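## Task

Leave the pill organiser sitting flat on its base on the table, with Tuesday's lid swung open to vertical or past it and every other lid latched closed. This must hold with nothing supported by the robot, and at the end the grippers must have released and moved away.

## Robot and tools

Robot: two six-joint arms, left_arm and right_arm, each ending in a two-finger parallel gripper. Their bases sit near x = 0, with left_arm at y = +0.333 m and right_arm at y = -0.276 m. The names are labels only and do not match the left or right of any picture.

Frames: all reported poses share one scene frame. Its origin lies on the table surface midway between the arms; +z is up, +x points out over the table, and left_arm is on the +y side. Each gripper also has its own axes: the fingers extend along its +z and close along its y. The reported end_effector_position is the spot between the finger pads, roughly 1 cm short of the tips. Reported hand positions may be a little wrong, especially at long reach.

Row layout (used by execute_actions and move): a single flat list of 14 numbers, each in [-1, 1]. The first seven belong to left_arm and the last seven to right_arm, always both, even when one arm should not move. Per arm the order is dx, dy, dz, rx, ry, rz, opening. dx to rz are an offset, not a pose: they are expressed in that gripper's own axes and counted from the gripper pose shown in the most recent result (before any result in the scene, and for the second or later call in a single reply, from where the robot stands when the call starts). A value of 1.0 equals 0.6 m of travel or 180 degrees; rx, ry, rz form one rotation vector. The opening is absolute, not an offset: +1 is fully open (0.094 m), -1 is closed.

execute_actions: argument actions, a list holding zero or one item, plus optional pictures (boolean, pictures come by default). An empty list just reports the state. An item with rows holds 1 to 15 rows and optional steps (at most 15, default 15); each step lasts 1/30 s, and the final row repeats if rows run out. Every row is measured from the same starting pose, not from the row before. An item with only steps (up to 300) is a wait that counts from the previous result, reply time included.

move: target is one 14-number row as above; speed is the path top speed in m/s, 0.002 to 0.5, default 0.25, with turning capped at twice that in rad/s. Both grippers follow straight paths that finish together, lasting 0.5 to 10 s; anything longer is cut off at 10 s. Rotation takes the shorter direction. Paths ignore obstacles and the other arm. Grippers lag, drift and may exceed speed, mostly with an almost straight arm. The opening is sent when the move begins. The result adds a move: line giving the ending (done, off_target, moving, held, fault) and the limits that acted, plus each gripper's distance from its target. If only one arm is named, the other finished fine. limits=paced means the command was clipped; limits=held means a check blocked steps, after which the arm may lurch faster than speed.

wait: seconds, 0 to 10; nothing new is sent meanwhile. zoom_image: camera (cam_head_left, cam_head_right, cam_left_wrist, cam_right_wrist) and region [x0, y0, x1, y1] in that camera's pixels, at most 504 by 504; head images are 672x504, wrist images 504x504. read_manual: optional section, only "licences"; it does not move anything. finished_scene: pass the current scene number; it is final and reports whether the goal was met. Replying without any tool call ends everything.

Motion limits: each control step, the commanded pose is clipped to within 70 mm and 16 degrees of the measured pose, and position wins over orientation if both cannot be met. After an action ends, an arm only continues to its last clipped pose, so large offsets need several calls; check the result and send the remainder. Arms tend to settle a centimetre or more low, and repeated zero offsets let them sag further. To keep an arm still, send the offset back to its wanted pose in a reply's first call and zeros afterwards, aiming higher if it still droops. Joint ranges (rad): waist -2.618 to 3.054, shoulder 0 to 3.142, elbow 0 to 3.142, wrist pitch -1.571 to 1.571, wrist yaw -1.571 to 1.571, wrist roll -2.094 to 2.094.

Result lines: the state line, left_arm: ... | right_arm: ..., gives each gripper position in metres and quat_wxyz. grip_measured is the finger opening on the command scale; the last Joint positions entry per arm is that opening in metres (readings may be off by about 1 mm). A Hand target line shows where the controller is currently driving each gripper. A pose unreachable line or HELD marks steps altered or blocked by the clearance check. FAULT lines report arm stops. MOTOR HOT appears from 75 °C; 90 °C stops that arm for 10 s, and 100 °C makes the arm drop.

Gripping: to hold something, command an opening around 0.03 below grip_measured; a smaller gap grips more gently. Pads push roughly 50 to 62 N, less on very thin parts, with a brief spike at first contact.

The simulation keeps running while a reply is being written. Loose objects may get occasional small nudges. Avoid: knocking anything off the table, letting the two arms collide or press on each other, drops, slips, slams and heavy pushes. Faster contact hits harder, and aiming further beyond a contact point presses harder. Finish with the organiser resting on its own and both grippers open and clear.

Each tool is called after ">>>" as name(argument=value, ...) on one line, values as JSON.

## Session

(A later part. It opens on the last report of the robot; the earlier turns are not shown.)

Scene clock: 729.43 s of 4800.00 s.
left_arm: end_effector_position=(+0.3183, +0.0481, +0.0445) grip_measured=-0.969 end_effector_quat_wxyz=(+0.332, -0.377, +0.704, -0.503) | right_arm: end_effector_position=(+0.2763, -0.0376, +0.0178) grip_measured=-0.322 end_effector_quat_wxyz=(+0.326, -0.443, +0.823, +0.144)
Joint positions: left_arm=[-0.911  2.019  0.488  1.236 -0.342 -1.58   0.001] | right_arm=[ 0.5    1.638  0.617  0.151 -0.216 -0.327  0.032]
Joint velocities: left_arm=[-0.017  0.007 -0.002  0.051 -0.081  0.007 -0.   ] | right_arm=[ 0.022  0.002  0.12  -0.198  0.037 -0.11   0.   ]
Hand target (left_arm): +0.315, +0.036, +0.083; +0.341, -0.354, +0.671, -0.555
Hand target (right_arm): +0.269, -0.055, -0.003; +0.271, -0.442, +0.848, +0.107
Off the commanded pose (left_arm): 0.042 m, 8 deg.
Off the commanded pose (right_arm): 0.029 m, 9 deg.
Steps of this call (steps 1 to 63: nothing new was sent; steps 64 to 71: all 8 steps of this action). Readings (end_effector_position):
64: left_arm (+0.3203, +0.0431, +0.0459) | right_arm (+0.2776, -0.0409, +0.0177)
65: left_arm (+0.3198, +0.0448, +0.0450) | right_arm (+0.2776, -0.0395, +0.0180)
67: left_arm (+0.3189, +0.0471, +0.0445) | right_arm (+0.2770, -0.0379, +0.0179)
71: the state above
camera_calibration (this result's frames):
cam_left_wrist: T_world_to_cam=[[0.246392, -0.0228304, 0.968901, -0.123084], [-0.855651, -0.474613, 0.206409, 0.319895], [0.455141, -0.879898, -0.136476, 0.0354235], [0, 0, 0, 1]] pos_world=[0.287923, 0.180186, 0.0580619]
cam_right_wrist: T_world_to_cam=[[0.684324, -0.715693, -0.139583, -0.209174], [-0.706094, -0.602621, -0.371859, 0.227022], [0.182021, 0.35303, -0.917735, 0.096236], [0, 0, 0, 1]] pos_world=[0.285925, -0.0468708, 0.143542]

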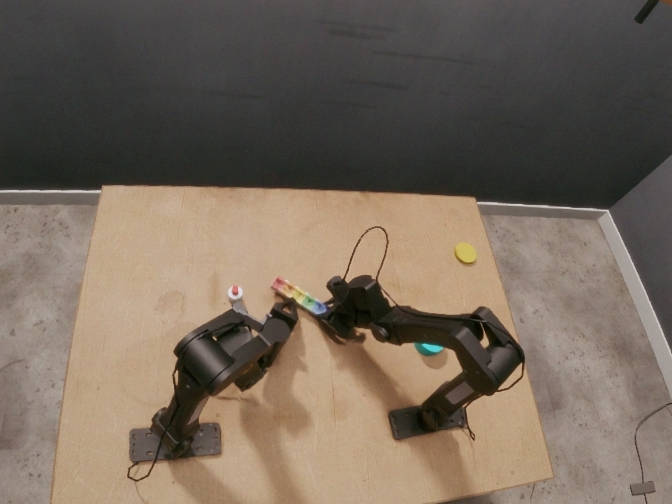

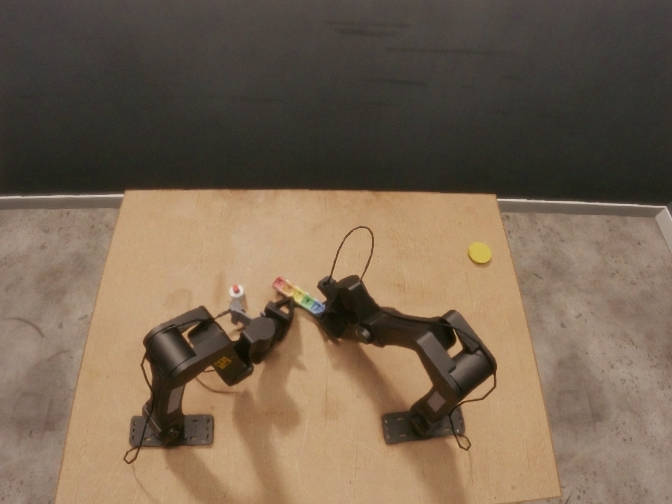

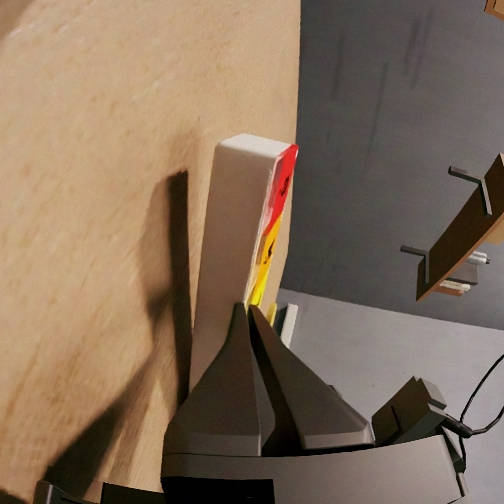

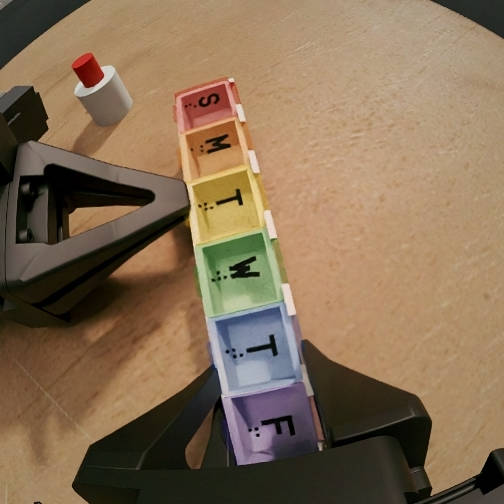

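>>> execute_actions(actions=[{"rows": [[0.015,-0.095,-0.035,0,0,0,-1,0.08,0,0.04,0,0.05,0,-0.5]], "steps": 6}])

Scene clock: 737.33 s of 4800.00 s.
left_arm: end_effector_position=(+0.3067, +0.0376, +0.1026) grip_measured=-0.996 end_effector_quat_wxyz=(+0.331, -0.368, +0.690, -0.528) | right_arm: end_effector_position=(+0.2823, -0.0331, +0.0123) grip_measured=-0.323 end_effector_quat_wxyz=(+0.331, -0.449, +0.817, +0.144)
Joint positions: left_arm=[-0.958  1.774  0.489  1.043 -0.369 -1.589  0.   ] | right_arm=[ 0.499  1.684  0.629  0.195 -0.22  -0.342  0.032]
Joint velocities: left_arm=[-0.149 -0.847  0.139 -0.564 -0.139 -0.051 -0.001] | right_arm=[ 0.002  0.071 -0.012  0.154  0.051 -0.007  0.   ]
Hand target (left_arm): +0.307, +0.037, +0.106; +0.334, -0.374, +0.701, -0.508
Hand target (right_arm): +0.264, -0.057, -0.027; +0.262, -0.455, +0.844, +0.109
Off the commanded pose (left_arm): 0.002 m, 3 deg.
Off the commanded pose (right_arm): 0.052 m, 10 deg.
Steps of this call (steps 1 to 90: nothing new was sent; then 4.70 s passed at rest; steps 91 to 96: all 6 steps of this action). Readings (end_effector_position):
91: left_arm (+0.3170, +0.0483, +0.0454) | right_arm (+0.2757, -0.0379, +0.0158)
92: left_arm (+0.3145, +0.0493, +0.0488) | right_arm (+0.2763, -0.0374, +0.0126)
94: left_arm (+0.3099, +0.0431, +0.0761) | right_arm (+0.2806, -0.0344, +0.0122)
96: the state above
camera_calibration (this result's frames):
cam_left_wrist: T_world_to_cam=[[0.211083, 0.016794, 0.977324, -0.168221], [-0.871329, -0.44989, 0.195921, 0.297982], [0.442979, -0.892926, -0.0803313, 0.0378018], [0, 0, 0, 1]] pos_world=[0.278404, 0.170639, 0.109062]
cam_right_wrist: T_world_to_cam=[[0.695187, -0.706619, -0.131926, -0.213657], [-0.693293, -0.610618, -0.382742, 0.228229], [0.189897, 0.35754, -0.914387, 0.0863788], [0, 0, 0, 1]] pos_world=[0.290357, -0.0424973, 0.13815]

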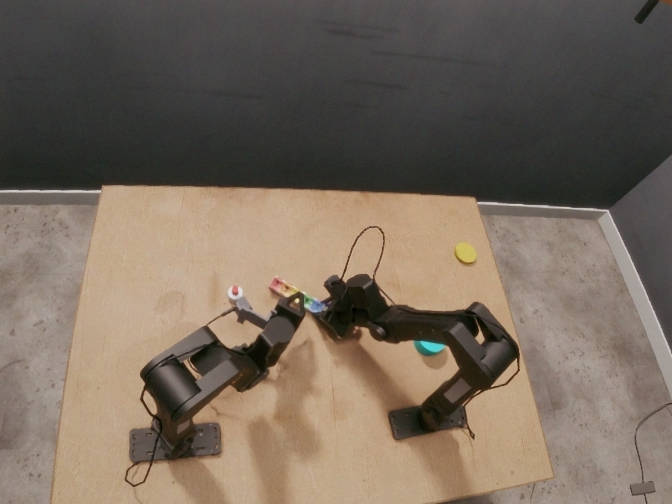

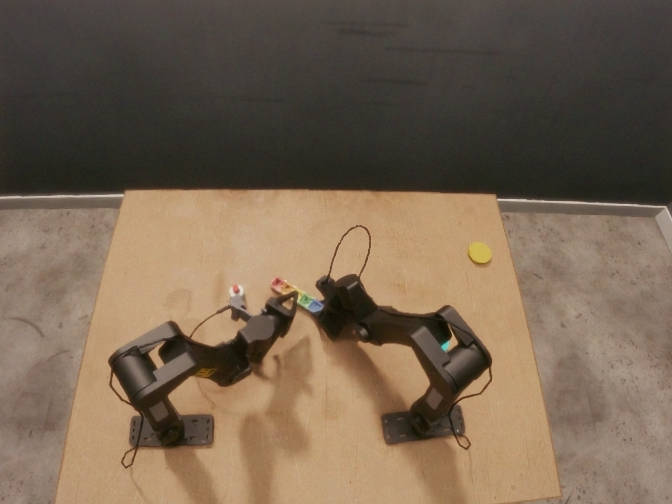

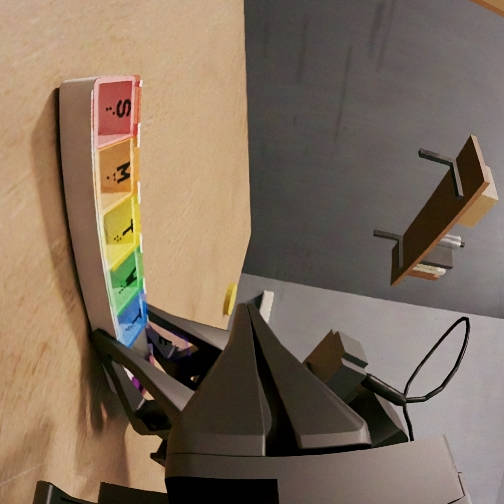

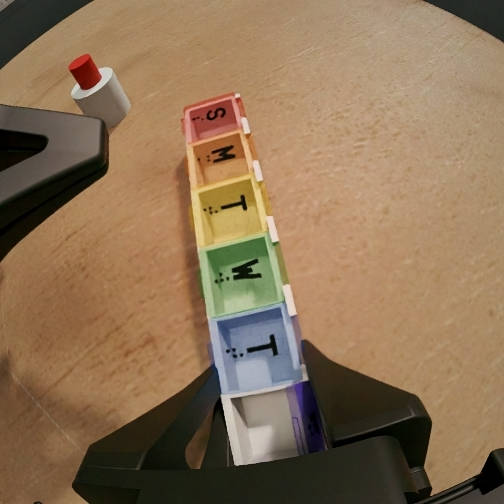

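>>> execute_actions(actions=[{"rows": [[0,0,0,0,0,0,-1,-0.004,0,-0.004,0,0,0,-0.42]], "steps": 8}])

>>> zoom_image(camera="cam_left_wrist", region=[40, 60, 240, 400])

>>> zoom_image(camera="cam_right_wrist", region=[150, 150, 360, 480])

Scene clock: 761.27 s of 4800.00 s.
left_arm: end_effector_position=(+0.3062, +0.0358, +0.1036) grip_measured=-0.996 end_effector_quat_wxyz=(+0.328, -0.371, +0.693, -0.524) | right_arm: end_effector_position=(+0.2847, -0.0311, +0.0146) grip_measured=-0.323 end_effector_quat_wxyz=(+0.339, -0.449, +0.814, +0.145)
Joint positions: left_arm=[-0.963  1.758  0.501  1.002 -0.373 -1.599  0.   ] | right_arm=[ 0.499  1.686  0.629  0.213 -0.222 -0.343  0.032]
Joint velocities: left_arm=[-0.012  0.012 -0.027  0.051  0.022  0.095 -0.002] | right_arm=[-0.012 -0.002 -0.012 -0.037  0.007  0.022  0.   ]
Hand target (left_arm): +0.307, +0.038, +0.103; +0.331, -0.369, +0.690, -0.528
Hand target (right_arm): +0.282, -0.033, +0.016; +0.331, -0.449, +0.817, +0.144
Off the commanded pose (left_arm): 0.002 m, 1 deg.
Off the commanded pose (right_arm): 0.003 m, 1 deg.
Steps of this call (steps 1 to 90: nothing new was sent; then 20.67 s passed at rest; steps 91 to 98: all 8 steps of this action). Readings (end_effector_position):
91: left_arm (+0.3044, +0.0403, +0.0955) | right_arm (+0.2847, -0.0311, +0.0143)
92: left_arm (+0.3049, +0.0393, +0.0972) | right_arm (+0.2847, -0.0311, +0.0146)
94: left_arm (+0.3055, +0.0375, +0.0999) | right_arm (+0.2847, -0.0311, +0.0146)
98: the state above
camera_calibration (this result's frames):
cam_left_wrist: T_world_to_cam=[[0.223297, 0.0131268, 0.974662, -0.172449], [-0.868608, -0.451071, 0.205075, 0.294739], [0.442333, -0.892392, -0.0893205, 0.0375903], [0, 0, 0, 1]] pos_world=[0.277893, 0.168757, 0.110994]
cam_right_wrist: T_world_to_cam=[[0.698434, -0.703889, -0.129345, -0.214512], [-0.686728, -0.60827, -0.39801, 0.230434], [0.201479, 0.366809, -0.908217, 0.0842161], [0, 0, 0, 1]] pos_world=[0.2911, -0.0417176, 0.140456]

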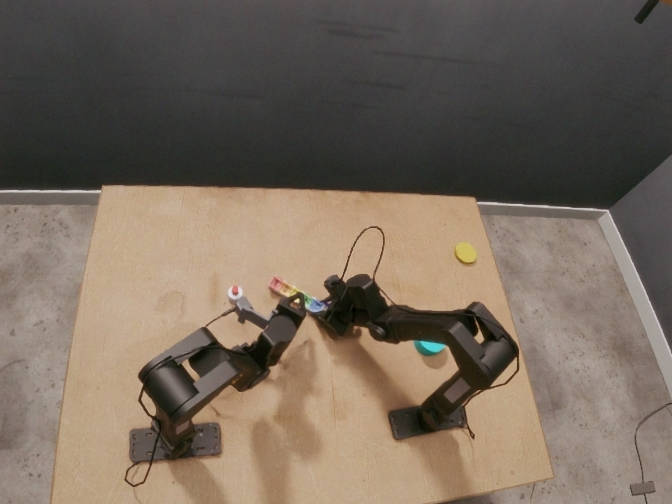

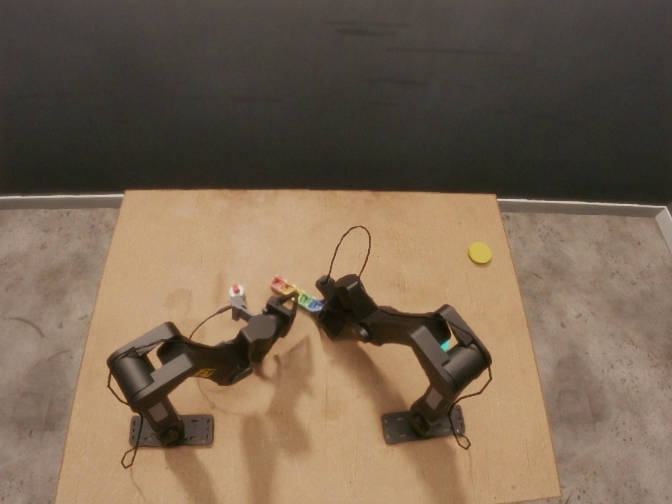

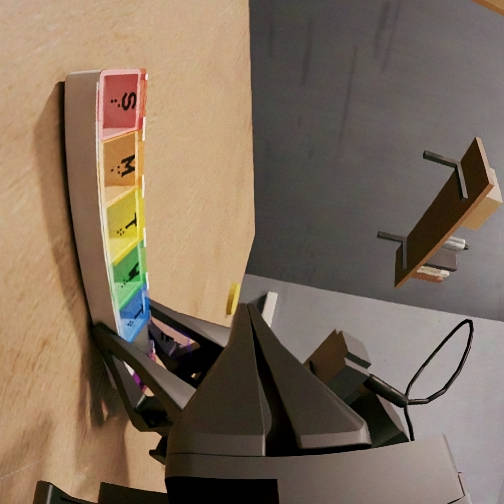

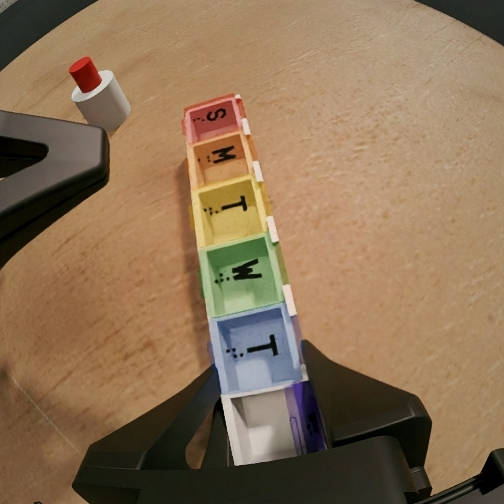

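Region (40, 60, 240, 400) of cam_left_wrist's 504x504 image, scaled by 1.482, with more detail than that image has; it fills the left 296 columns of this view, and the rest is white.

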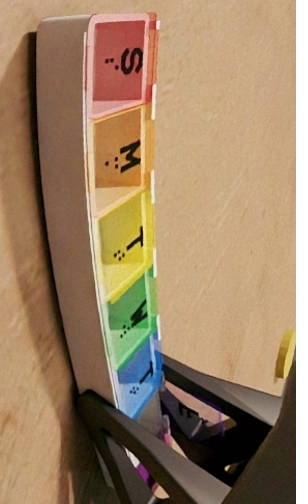

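Region (150, 150, 360, 480) of cam_right_wrist's 504x504 image, scaled by 1.527, with more detail than that image has; it fills the left 321 columns of this view, and the rest is white.

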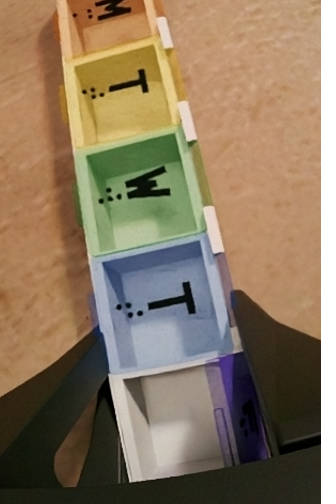

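>>> execute_actions(actions=[{"rows": [[0,0,0,0,0,0,-1,0,0,0,0,0,0,0.3]], "steps": 12}])

>>> execute_actions(actions=[{"rows": [[0,0,0,0,0,0,-1,-0.03,0,-0.12,0,0,0,0.3]], "steps": 15}])

Scene clock: 785.03 s of 4800.00 s.
left_arm: end_effector_position=(+0.3062, +0.0353, +0.1046) grip_measured=-0.996 end_effector_quat_wxyz=(+0.326, -0.373, +0.691, -0.527) | right_arm: end_effector_position=(+0.2857, -0.0305, +0.0156) grip_measured=+0.298 end_effector_quat_wxyz=(+0.342, -0.449, +0.813, +0.145)
Joint positions: left_arm=[-0.963  1.759  0.501  1.007 -0.371 -1.604  0.   ] | right_arm=[ 0.499  1.686  0.629  0.219 -0.222 -0.343  0.061]
Joint velocities: left_arm=[-0.012  0.012 -0.007 -0.007 -0.007 -0.037 -0.   ] | right_arm=[-0.012 -0.012 -0.002 -0.007  0.037 -0.007 -0.   ]
Hand target (left_arm): +0.306, +0.036, +0.104; +0.328, -0.371, +0.693, -0.524
Hand target (right_arm): +0.285, -0.031, +0.015; +0.339, -0.449, +0.814, +0.145
Off the commanded pose (left_arm): 0.001 m, 0 deg.
Off the commanded pose (right_arm): 0.001 m, 0 deg.
Steps of this call (steps 1 to 90: nothing new was sent; then 20.37 s passed at rest; steps 91 to 102: all 12 steps of this action). Readings (end_effector_position):
91: left_arm (+0.3067, +0.0347, +0.1076) | right_arm (+0.2849, -0.0310, +0.0148)
92: left_arm (+0.3066, +0.0348, +0.1072) | right_arm (+0.2853, -0.0308, +0.0152)
94: left_arm (+0.3065, +0.0350, +0.1061) | right_arm (+0.2857, -0.0305, +0.0156)
98: left_arm (+0.3063, +0.0352, +0.1050) | right_arm (+0.2857, -0.0305, +0.0156)
102: the state above
camera_calibration (this result's frames):
cam_left_wrist: T_world_to_cam=[[0.223533, 0.0215346, 0.974458, -0.173729], [-0.868622, -0.449154, 0.209181, 0.293877], [0.442186, -0.893195, -0.0816953, 0.0365245], [0, 0, 0, 1]] pos_world=[0.277952, 0.168361, 0.110802]
cam_right_wrist: T_world_to_cam=[[0.699091, -0.703458, -0.128134, -0.214797], [-0.684683, -0.606928, -0.403544, 0.231381], [0.206108, 0.369845, -0.905944, 0.0834422], [0, 0, 0, 1]] pos_world=[0.291387, -0.0415292, 0.141444]

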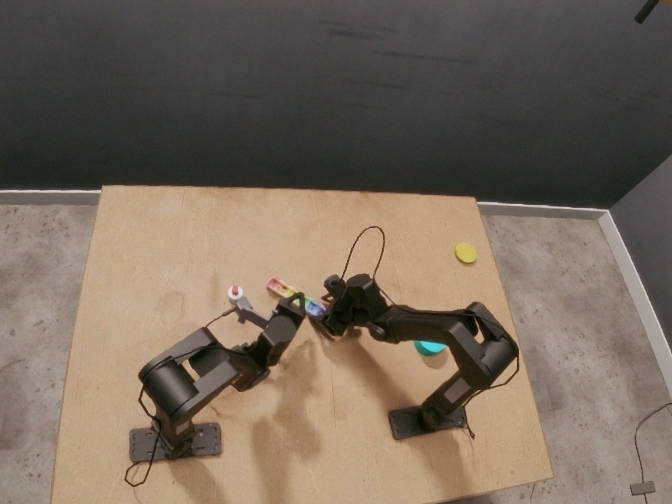

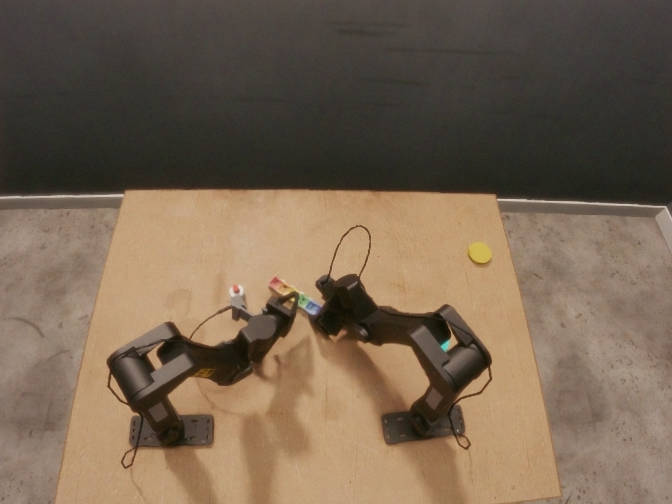

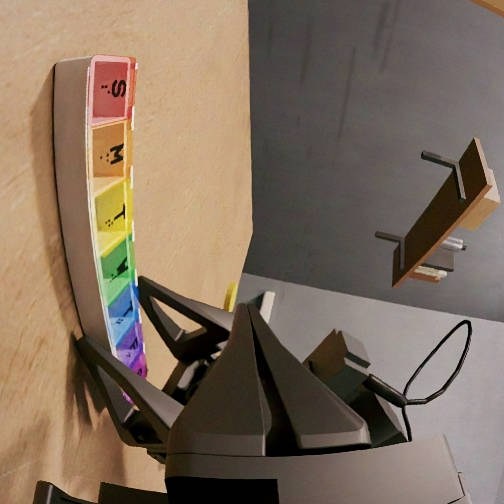

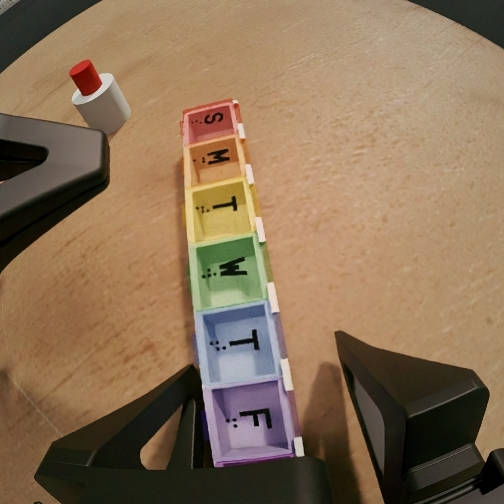

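Scene clock: 785.53 s of 4800.00 s.
left_arm: end_effector_position=(+0.3062, +0.0353, +0.1046) grip_measured=-0.996 end_effector_quat_wxyz=(+0.324, -0.375, +0.689, -0.528) | right_arm: end_effector_position=(+0.2591, -0.0606, +0.0719) grip_measured=+0.298 end_effector_quat_wxyz=(+0.343, -0.445, +0.815, +0.140)
Joint positions: left_arm=[-0.963  1.759  0.501  1.007 -0.371 -1.61   0.   ] | right_arm=[ 0.463  1.356  0.606 -0.091 -0.233 -0.366  0.061]
Joint velocities: left_arm=[ 0.012 -0.002 -0.002  0.007  0.007  0.007 -0.   ] | right_arm=[ 0.002 -0.012 -0.017 -0.242  0.051  0.066  0.   ]
Hand target (left_arm): +0.306, +0.035, +0.105; +0.326, -0.373, +0.691, -0.527
Hand target (right_arm): +0.261, -0.059, +0.078; +0.342, -0.448, +0.813, +0.145
Off the commanded pose (left_arm): 0.000 m, 0 deg.
Off the commanded pose (right_arm): 0.009 m, 1 deg.
Steps of this call (steps 1 to 15: all 15 steps of this action). Readings (end_effector_position):
1: left_arm (+0.3062, +0.0353, +0.1046) | right_arm (+0.2845, -0.0319, +0.0197)
2: left_arm (+0.3062, +0.0353, +0.1046) | right_arm (+0.2788, -0.0376, +0.0260)
4: left_arm (+0.3062, +0.0353, +0.1046) | right_arm (+0.2744, -0.0456, +0.0520)
8: left_arm (+0.3062, +0.0353, +0.1046) | right_arm (+0.2735, -0.0518, +0.0867)
15: the state above
camera_calibration (this result's frames):
cam_left_wrist: T_world_to_cam=[[0.226383, 0.0268657, 0.973668, -0.174707], [-0.867361, -0.44929, 0.214063, 0.292985], [0.443211, -0.892982, -0.0784096, 0.0358597], [0, 0, 0, 1]] pos_world=[0.277782, 0.168351, 0.110201]
cam_right_wrist: T_world_to_cam=[[0.69159, -0.712165, -0.120513, -0.209312], [-0.689422, -0.601107, -0.404187, 0.21922], [0.215406, 0.362616, -0.906703, 0.148196], [0, 0, 0, 1]] pos_world=[0.263971, -0.071028, 0.19775]

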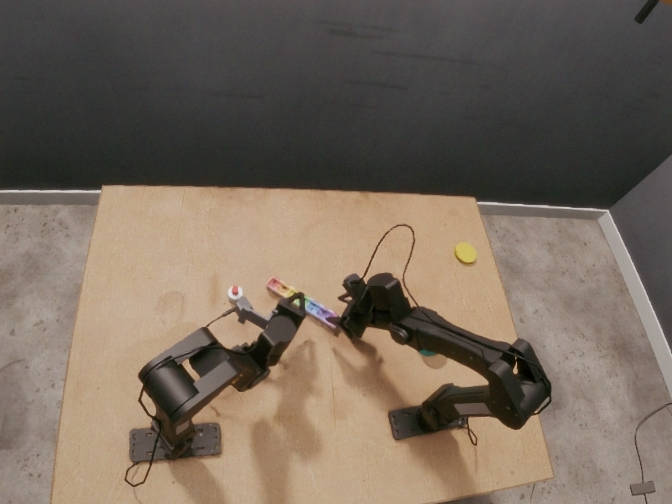

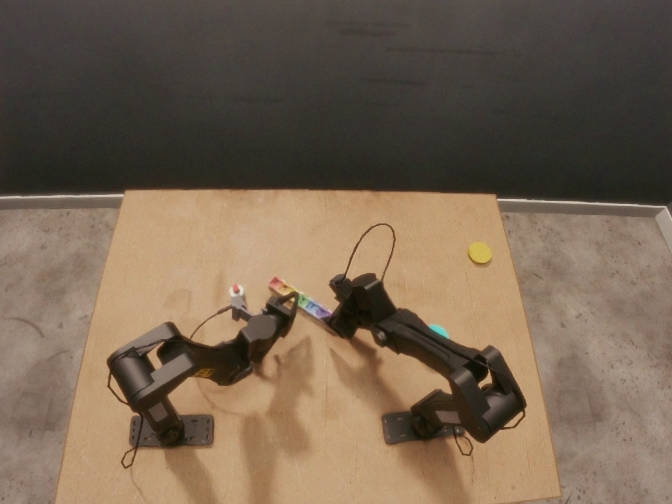

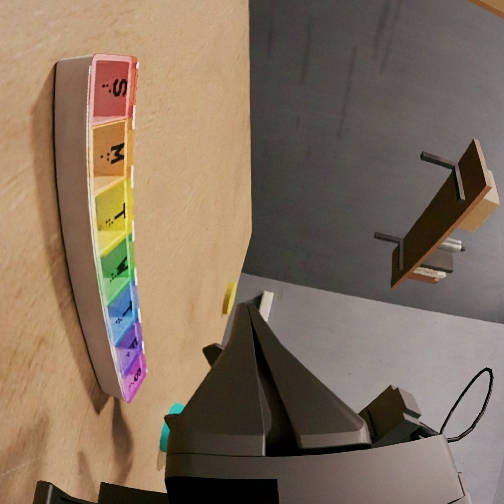

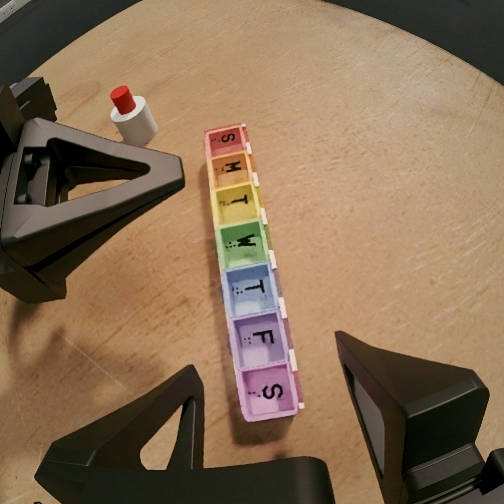

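>>> move(target=[-0.008,0.024,-0.098,0,0,0,-1,0.022,0.0095,0.109,0,0,0,0.3], speed=0.15)

Scene clock: 839.80 s of 4800.00 s.
left_arm: end_effector_position=(+0.2594, +0.0678, +0.0971) grip_measured=-0.996 end_effector_quat_wxyz=(+0.319, -0.378, +0.696, -0.520) | right_arm: end_effector_position=(+0.2758, -0.0323, +0.0155) grip_measured=+0.298 end_effector_quat_wxyz=(+0.334, -0.447, +0.817, +0.144)
Joint positions: left_arm=[-1.037  1.594  0.294  1.015 -0.439 -1.641  0.   ] | right_arm=[ 0.516  1.654  0.606  0.199 -0.208 -0.324  0.061]
Joint velocities: left_arm=[ 0.002 -0.022 -0.002 -0.081 -0.007 -0.154  0.   ] | right_arm=[-0.007  0.007  0.007  0.022  0.037  0.037 -0.   ]
Hand target (left_arm): +0.256, +0.070, +0.105; +0.324, -0.375, +0.689, -0.528
Hand target (right_arm): +0.279, -0.030, +0.017; +0.343, -0.446, +0.815, +0.140
Off the commanded pose (left_arm): 0.008 m, 1 deg.
Off the commanded pose (right_arm): 0.003 m, 1 deg.
After step 90, 50.27 s passed at rest.
move: done
camera_calibration (this result's frames):
cam_left_wrist: T_world_to_cam=[[0.246655, 0.014229, 0.968999, -0.16167], [-0.863395, -0.450882, 0.226395, 0.266445], [0.440126, -0.89247, -0.0989272, 0.087797], [0, 0, 0, 1]] pos_world=[0.231282, 0.200792, 0.105021]
cam_right_wrist: T_world_to_cam=[[0.692969, -0.708595, -0.132989, -0.207541], [-0.694065, -0.605747, -0.389029, 0.225884], [0.195106, 0.361888, -0.911576, 0.0889149], [0, 0, 0, 1]] pos_world=[0.28325, -0.0424114, 0.141327]

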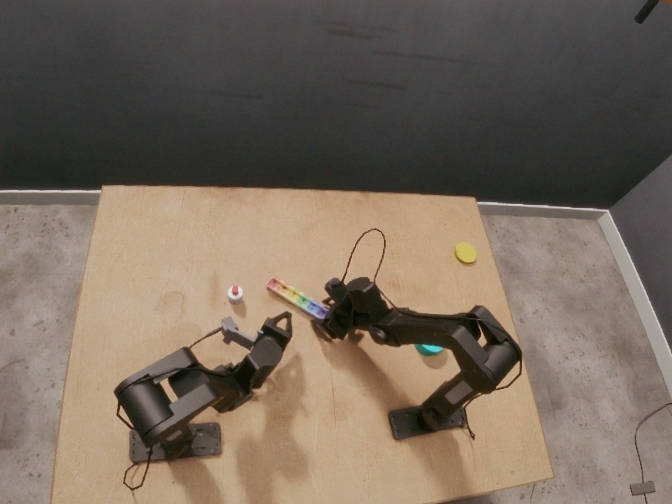

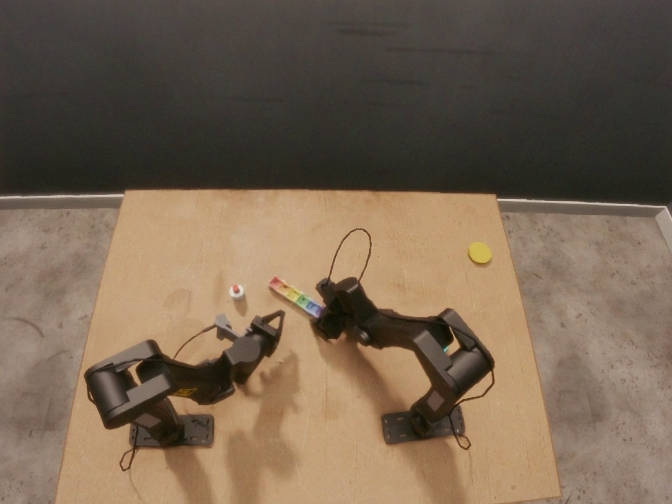

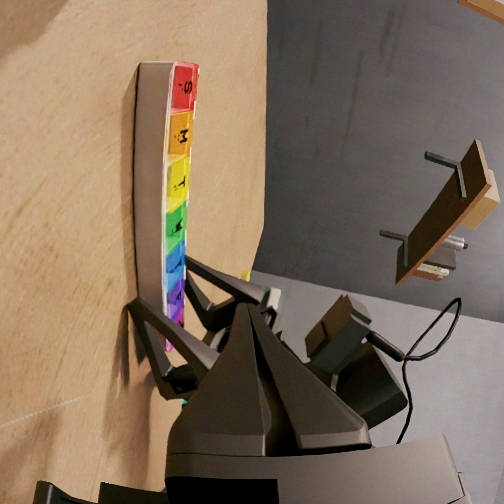

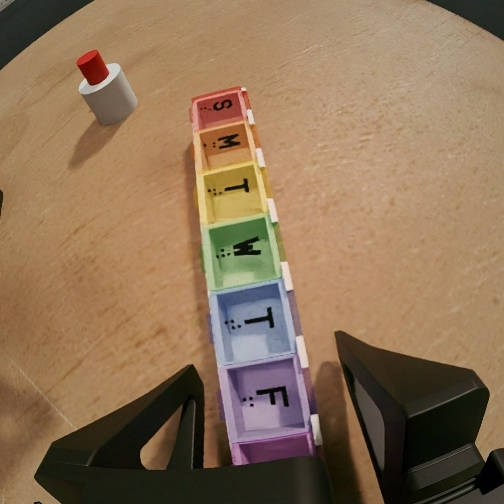

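>>> execute_actions(actions=[{"rows": [[0,0,0,0,0,0,-1,0,0,0,0,0,0,-0.38]], "steps": 15}], pictures=false)

>>> move(target=[0,0,0,0,0,0,-1,0.062,0.004,-0.066,0,0,0,-0.38], speed=0.08)

Scene clock: 842.93 s of 4800.00 s.
left_arm: end_effector_position=(+0.2594, +0.0678, +0.0971) grip_measured=-0.996 end_effector_quat_wxyz=(+0.318, -0.380, +0.695, -0.521) | right_arm: end_effector_position=(+0.2761, -0.0323, +0.0156) grip_measured=-0.317 end_effector_quat_wxyz=(+0.335, -0.446, +0.817, +0.144)
Joint positions: left_arm=[-1.037  1.594  0.294  1.015 -0.44  -1.647  0.   ] | right_arm=[ 0.516  1.655  0.606  0.2   -0.207 -0.324  0.032]
Joint velocities: left_arm=[-0.012 -0.007 -0.007 -0.081 -0.007 -0.007 -0.001] | right_arm=[ 0.007 -0.002 -0.002  0.051  0.022 -0.066  0.   ]
Hand target (left_arm): +0.259, +0.068, +0.097; +0.319, -0.378, +0.696, -0.520
Hand target (right_arm): +0.276, -0.032, +0.016; +0.334, -0.447, +0.817, +0.144
Off the commanded pose (left_arm): 0.000 m, 0 deg.
Off the commanded pose (right_arm): 0.000 m, 0 deg.
Steps of this call (steps 1 to 79: nothing new was sent; steps 80 to 94: all 15 steps of this action). Readings (end_effector_position):
80: left_arm (+0.2595, +0.0680, +0.0972) | right_arm (+0.2762, -0.0323, +0.0156)
81: left_arm (+0.2595, +0.0679, +0.0971) | right_arm (+0.2762, -0.0323, +0.0156)
83: left_arm (+0.2595, +0.0679, +0.0971) | right_arm (+0.2761, -0.0323, +0.0156)
87: left_arm (+0.2595, +0.0679, +0.0971) | right_arm (+0.2761, -0.0323, +0.0156)
94: the state above

Scene clock: 844.20 s of 4800.00 s.
left_arm: end_effector_position=(+0.2594, +0.0678, +0.0971) grip_measured=-0.996 end_effector_quat_wxyz=(+0.316, -0.382, +0.694, -0.522) | right_arm: end_effector_position=(+0.2479, -0.0741, +0.0150) grip_measured=-0.317 end_effector_quat_wxyz=(+0.333, -0.444, +0.821, +0.137)
Joint positions: left_arm=[-1.037  1.594  0.294  1.015 -0.44  -1.654  0.   ] | right_arm=[ 0.442  1.478  0.439  0.173 -0.241 -0.379  0.032]
Joint velocities: left_arm=[-0.007  0.002  0.002 -0.037  0.081 -0.007  0.001] | right_arm=[-0.007 -0.002 -0.002  0.007  0.007 -0.125 -0.   ]
Hand target (left_arm): +0.259, +0.068, +0.097; +0.318, -0.380, +0.695, -0.521
Hand target (right_arm): +0.244, -0.075, +0.017; +0.335, -0.446, +0.817, +0.144
Off the commanded pose (left_arm): 0.000 m, 0 deg.
Off the commanded pose (right_arm): 0.006 m, 1 deg.
move: done
camera_calibration (this result's frames):
cam_left_wrist: T_world_to_cam=[[0.252386, 0.025272, 0.967297, -0.163758], [-0.860395, -0.451539, 0.23629, 0.264805], [0.442744, -0.891893, -0.0922182, 0.0864633], [0, 0, 0, 1]] pos_world=[0.230886, 0.200824, 0.103805]
cam_right_wrist: T_world_to_cam=[[0.684293, -0.718645, -0.123659, -0.216683], [-0.701053, -0.601679, -0.382763, 0.182894], [0.200668, 0.348614, -0.915533, 0.106692], [0, 0, 0, 1]] pos_world=[0.255083, -0.0828694, 0.14089]

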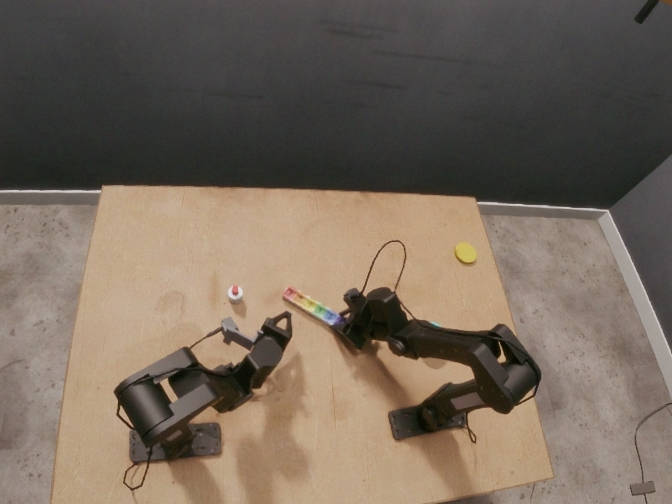

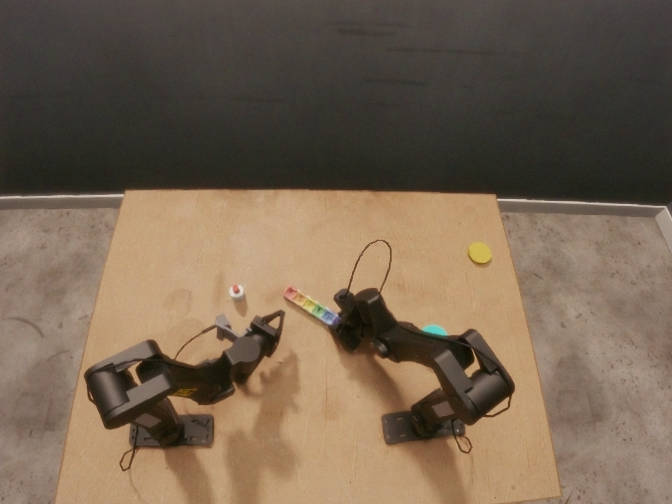

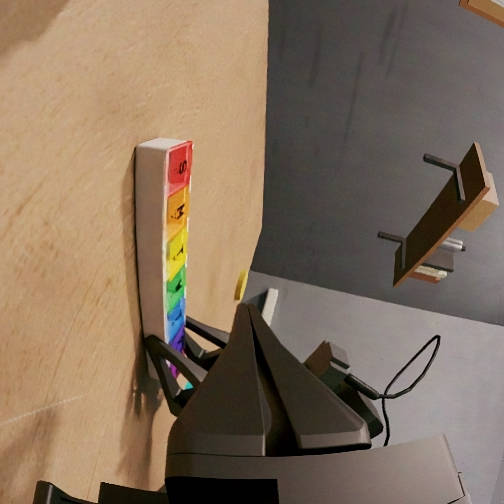

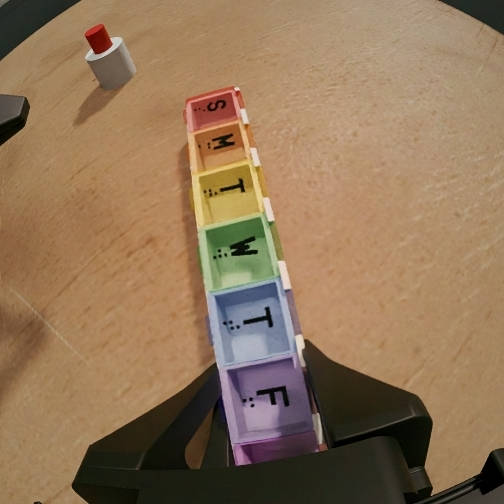

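>>> execute_actions(actions=[{"rows": [[0,0,0,0,0,0,-1,0,0,0,0,0,0,0.3],[0,0,0,0,0,0,-1,0,0,0,0,0,0,0.3],[0,0,0,0,0,0,-1,0,0,0,0,0,0,0.3],[0,0,0,0,0,0,-1,0,0,0,0,0,0,0.3],[0,0,0,0,0,0,-1,0,0,0,0,0,0,0.3],[0,0,0,0,0,0,-1,0,0,0,0,0,0,0.3],[0,0,0,0,0,0,-1,-0.1,0,-0.11,0,0,0,0.3]], "steps": 15}], pictures=false)

>>> move(target=[0,0,0,0,0,0,-1,-0.03,0,0.04,0,0.235,0,-0.06], speed=0.3)

Scene clock: 854.90 s of 4800.00 s.
left_arm: end_effector_position=(+0.2594, +0.0678, +0.0971) grip_measured=-0.996 end_effector_quat_wxyz=(+0.315, -0.384, +0.693, -0.523) | right_arm: end_effector_position=(+0.2548, -0.0637, +0.1121) grip_measured=+0.298 end_effector_quat_wxyz=(+0.387, -0.439, +0.798, +0.144)
Joint positions: left_arm=[-1.037  1.594  0.294  1.015 -0.44  -1.66   0.   ] | right_arm=[ 0.46   1.204  0.608 -0.148 -0.238 -0.361  0.061]
Joint velocities: left_arm=[ 0.007  0.007 -0.012 -0.066  0.007  0.022 -0.   ] | right_arm=[ 0.002 -0.051  0.442 -0.476  0.007  0.022 -0.001]
Hand target (left_arm): +0.259, +0.068, +0.097; +0.316, -0.382, +0.694, -0.522
Hand target (right_arm): +0.242, -0.072, +0.104; +0.340, -0.442, +0.818, +0.138
Off the commanded pose (left_arm): 0.000 m, 0 deg.
Off the commanded pose (right_arm): 0.016 m, 7 deg.
Steps of this call (steps 1 to 90: nothing new was sent; then 7.20 s passed at rest; steps 91 to 105: all 15 steps of this action). Readings (end_effector_position):
91: left_arm (+0.2594, +0.0678, +0.0971) | right_arm (+0.2477, -0.0740, +0.0150)
92: left_arm (+0.2594, +0.0678, +0.0971) | right_arm (+0.2477, -0.0740, +0.0150)
94: left_arm (+0.2594, +0.0678, +0.0971) | right_arm (+0.2477, -0.0740, +0.0150)
98: left_arm (+0.2594, +0.0678, +0.0971) | right_arm (+0.2415, -0.0767, +0.0239)
105: the state above

Scene clock: 857.50 s of 4800.00 s.
left_arm: end_effector_position=(+0.2594, +0.0678, +0.0971) grip_measured=-0.996 end_effector_quat_wxyz=(+0.313, -0.386, +0.692, -0.524) | right_arm: end_effector_position=(+0.2483, -0.0573, +0.0827) grip_measured=-0.058 end_effector_quat_wxyz=(-0.002, -0.466, +0.884, -0.028)
Joint positions: left_arm=[-1.037  1.594  0.294  1.015 -0.44  -1.666  0.   ] | right_arm=[ 0.637  1.869  1.47  -1.188  0.054 -0.251  0.044]
Joint velocities: left_arm=[-0.002 -0.007  0.012 -0.051  0.037  0.007 -0.   ] | right_arm=[-0.007 -0.012 -0.017 -0.022  0.007  0.022 -0.002]
Hand target (left_arm): +0.259, +0.068, +0.097; +0.315, -0.384, +0.693, -0.523
Hand target (right_arm): +0.255, -0.052, +0.095; +0.016, -0.466, +0.884, -0.031
Off the commanded pose (left_arm): 0.000 m, 0 deg.
Off the commanded pose (right_arm): 0.012 m, 2 deg.
move: off_target (right_arm)
camera_calibration (this result's frames):
cam_left_wrist: T_world_to_cam=[[0.257988, 0.035949, 0.965479, -0.165759], [-0.857567, -0.451747, 0.245973, 0.263145], [0.444995, -0.891421, -0.0857164, 0.0852157], [0, 0, 0, 1]] pos_world=[0.230508, 0.200797, 0.102614]
cam_right_wrist: T_world_to_cam=[[0.635069, -0.771086, 0.0459699, -0.201337], [-0.735361, -0.585281, 0.341601, 0.168786], [-0.236498, -0.250745, -0.93872, 0.238845], [0, 0, 0, 1]] pos_world=[0.308468, 0.00342772, 0.175807]

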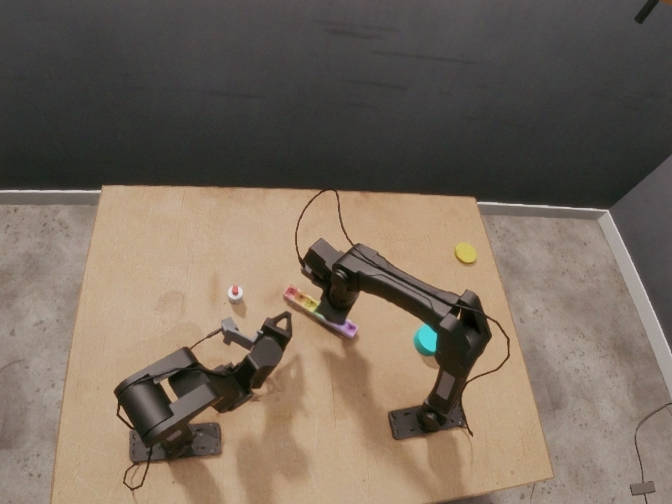

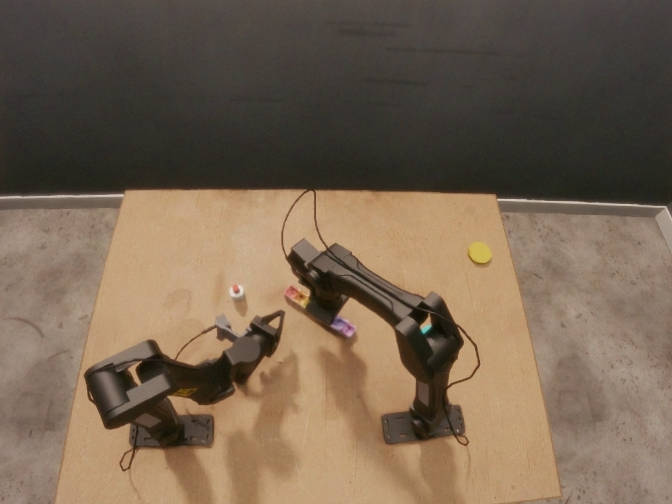

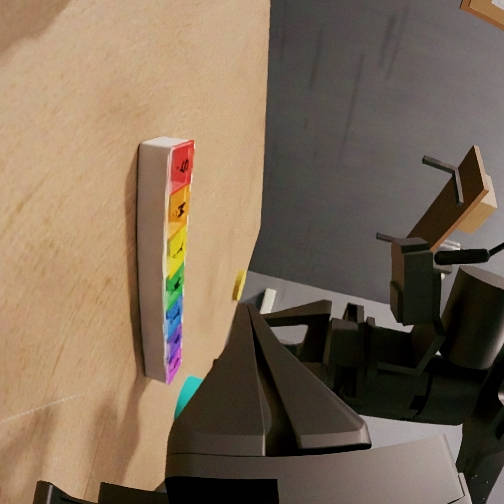

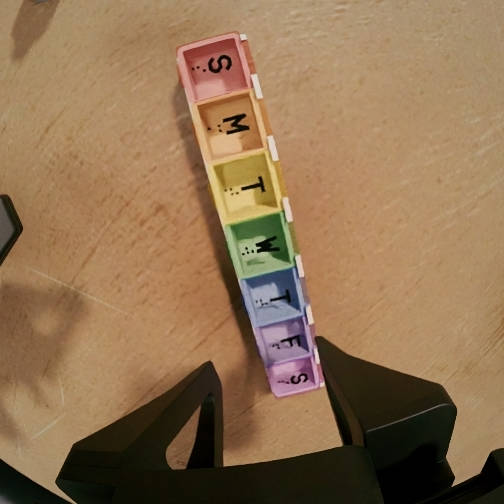

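>>> move(target=[0,0,0,0,0,0,-1,0.044,-0.018,0.03,0,0,0,-1], speed=0.15)

Scene clock: 878.30 s of 4800.00 s.
left_arm: end_effector_position=(+0.2594, +0.0678, +0.0971) grip_measured=-0.996 end_effector_quat_wxyz=(+0.311, -0.388, +0.690, -0.525) | right_arm: end_effector_position=(+0.2388, -0.0865, +0.0604) grip_measured=-0.986 end_effector_quat_wxyz=(-0.022, -0.466, +0.884, -0.032)
Joint positions: left_arm=[-1.037  1.594  0.294  1.015 -0.44  -1.672  0.   ] | right_arm=[ 0.587  1.828  1.324 -1.122  0.054 -0.3    0.001]
Joint velocities: left_arm=[ 0.012 -0.017  0.012  0.022 -0.007 -0.007 -0.001] | right_arm=[-0.002 -0.007 -0.007 -0.037 -0.007  0.022 -0.   ]
Hand target (left_arm): +0.259, +0.068, +0.097; +0.313, -0.386, +0.692, -0.524
Hand target (right_arm): +0.242, -0.086, +0.065; -0.003, -0.466, +0.884, -0.028
Off the commanded pose (left_arm): 0.000 m, 0 deg.
Off the commanded pose (right_arm): 0.007 m, 2 deg.
After step 90, 16.83 s passed at rest.
move: done
camera_calibration (this result's frames):
cam_left_wrist: T_world_to_cam=[[0.260772, 0.0412868, 0.964517, -0.16675], [-0.856132, -0.451811, 0.250808, 0.262307], [0.446134, -0.891158, -0.0824725, 0.0845871], [0, 0, 0, 1]] pos_world=[0.230316, 0.200778, 0.10202]
cam_right_wrist: T_world_to_cam=[[0.635896, -0.770476, 0.0447513, -0.216884], [-0.724108, -0.575556, 0.380004, 0.148179], [-0.267027, -0.274048, -0.923902, 0.212696], [0, 0, 0, 1]] pos_world=[0.302009, -0.0235295, 0.149907]

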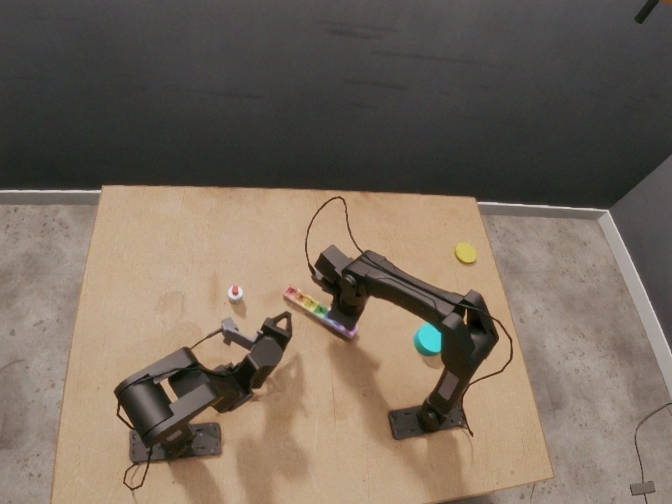

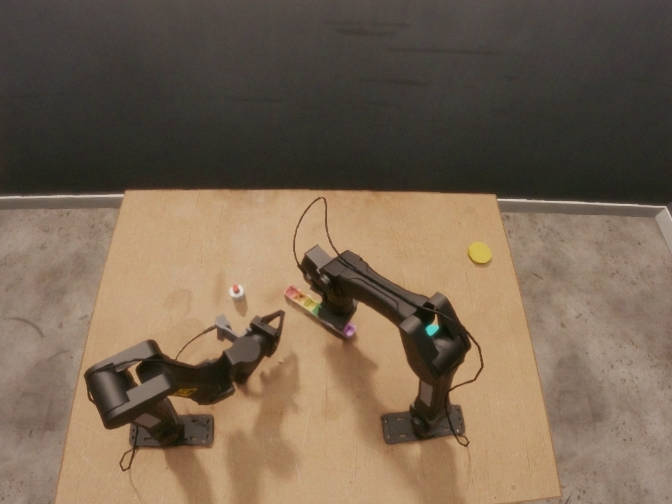

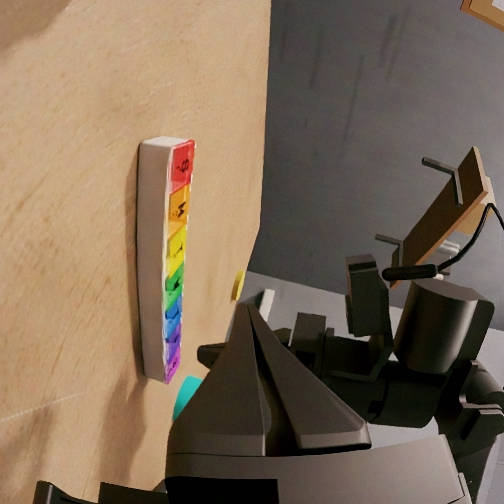

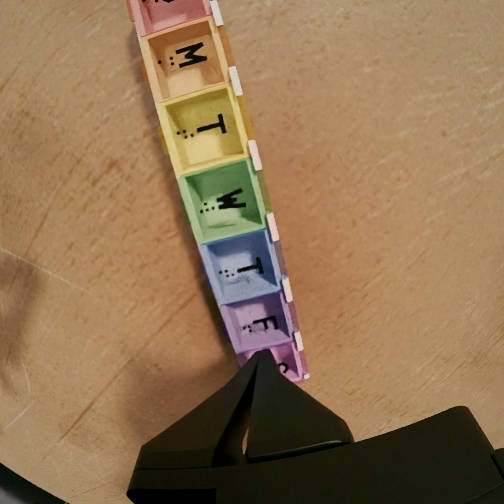

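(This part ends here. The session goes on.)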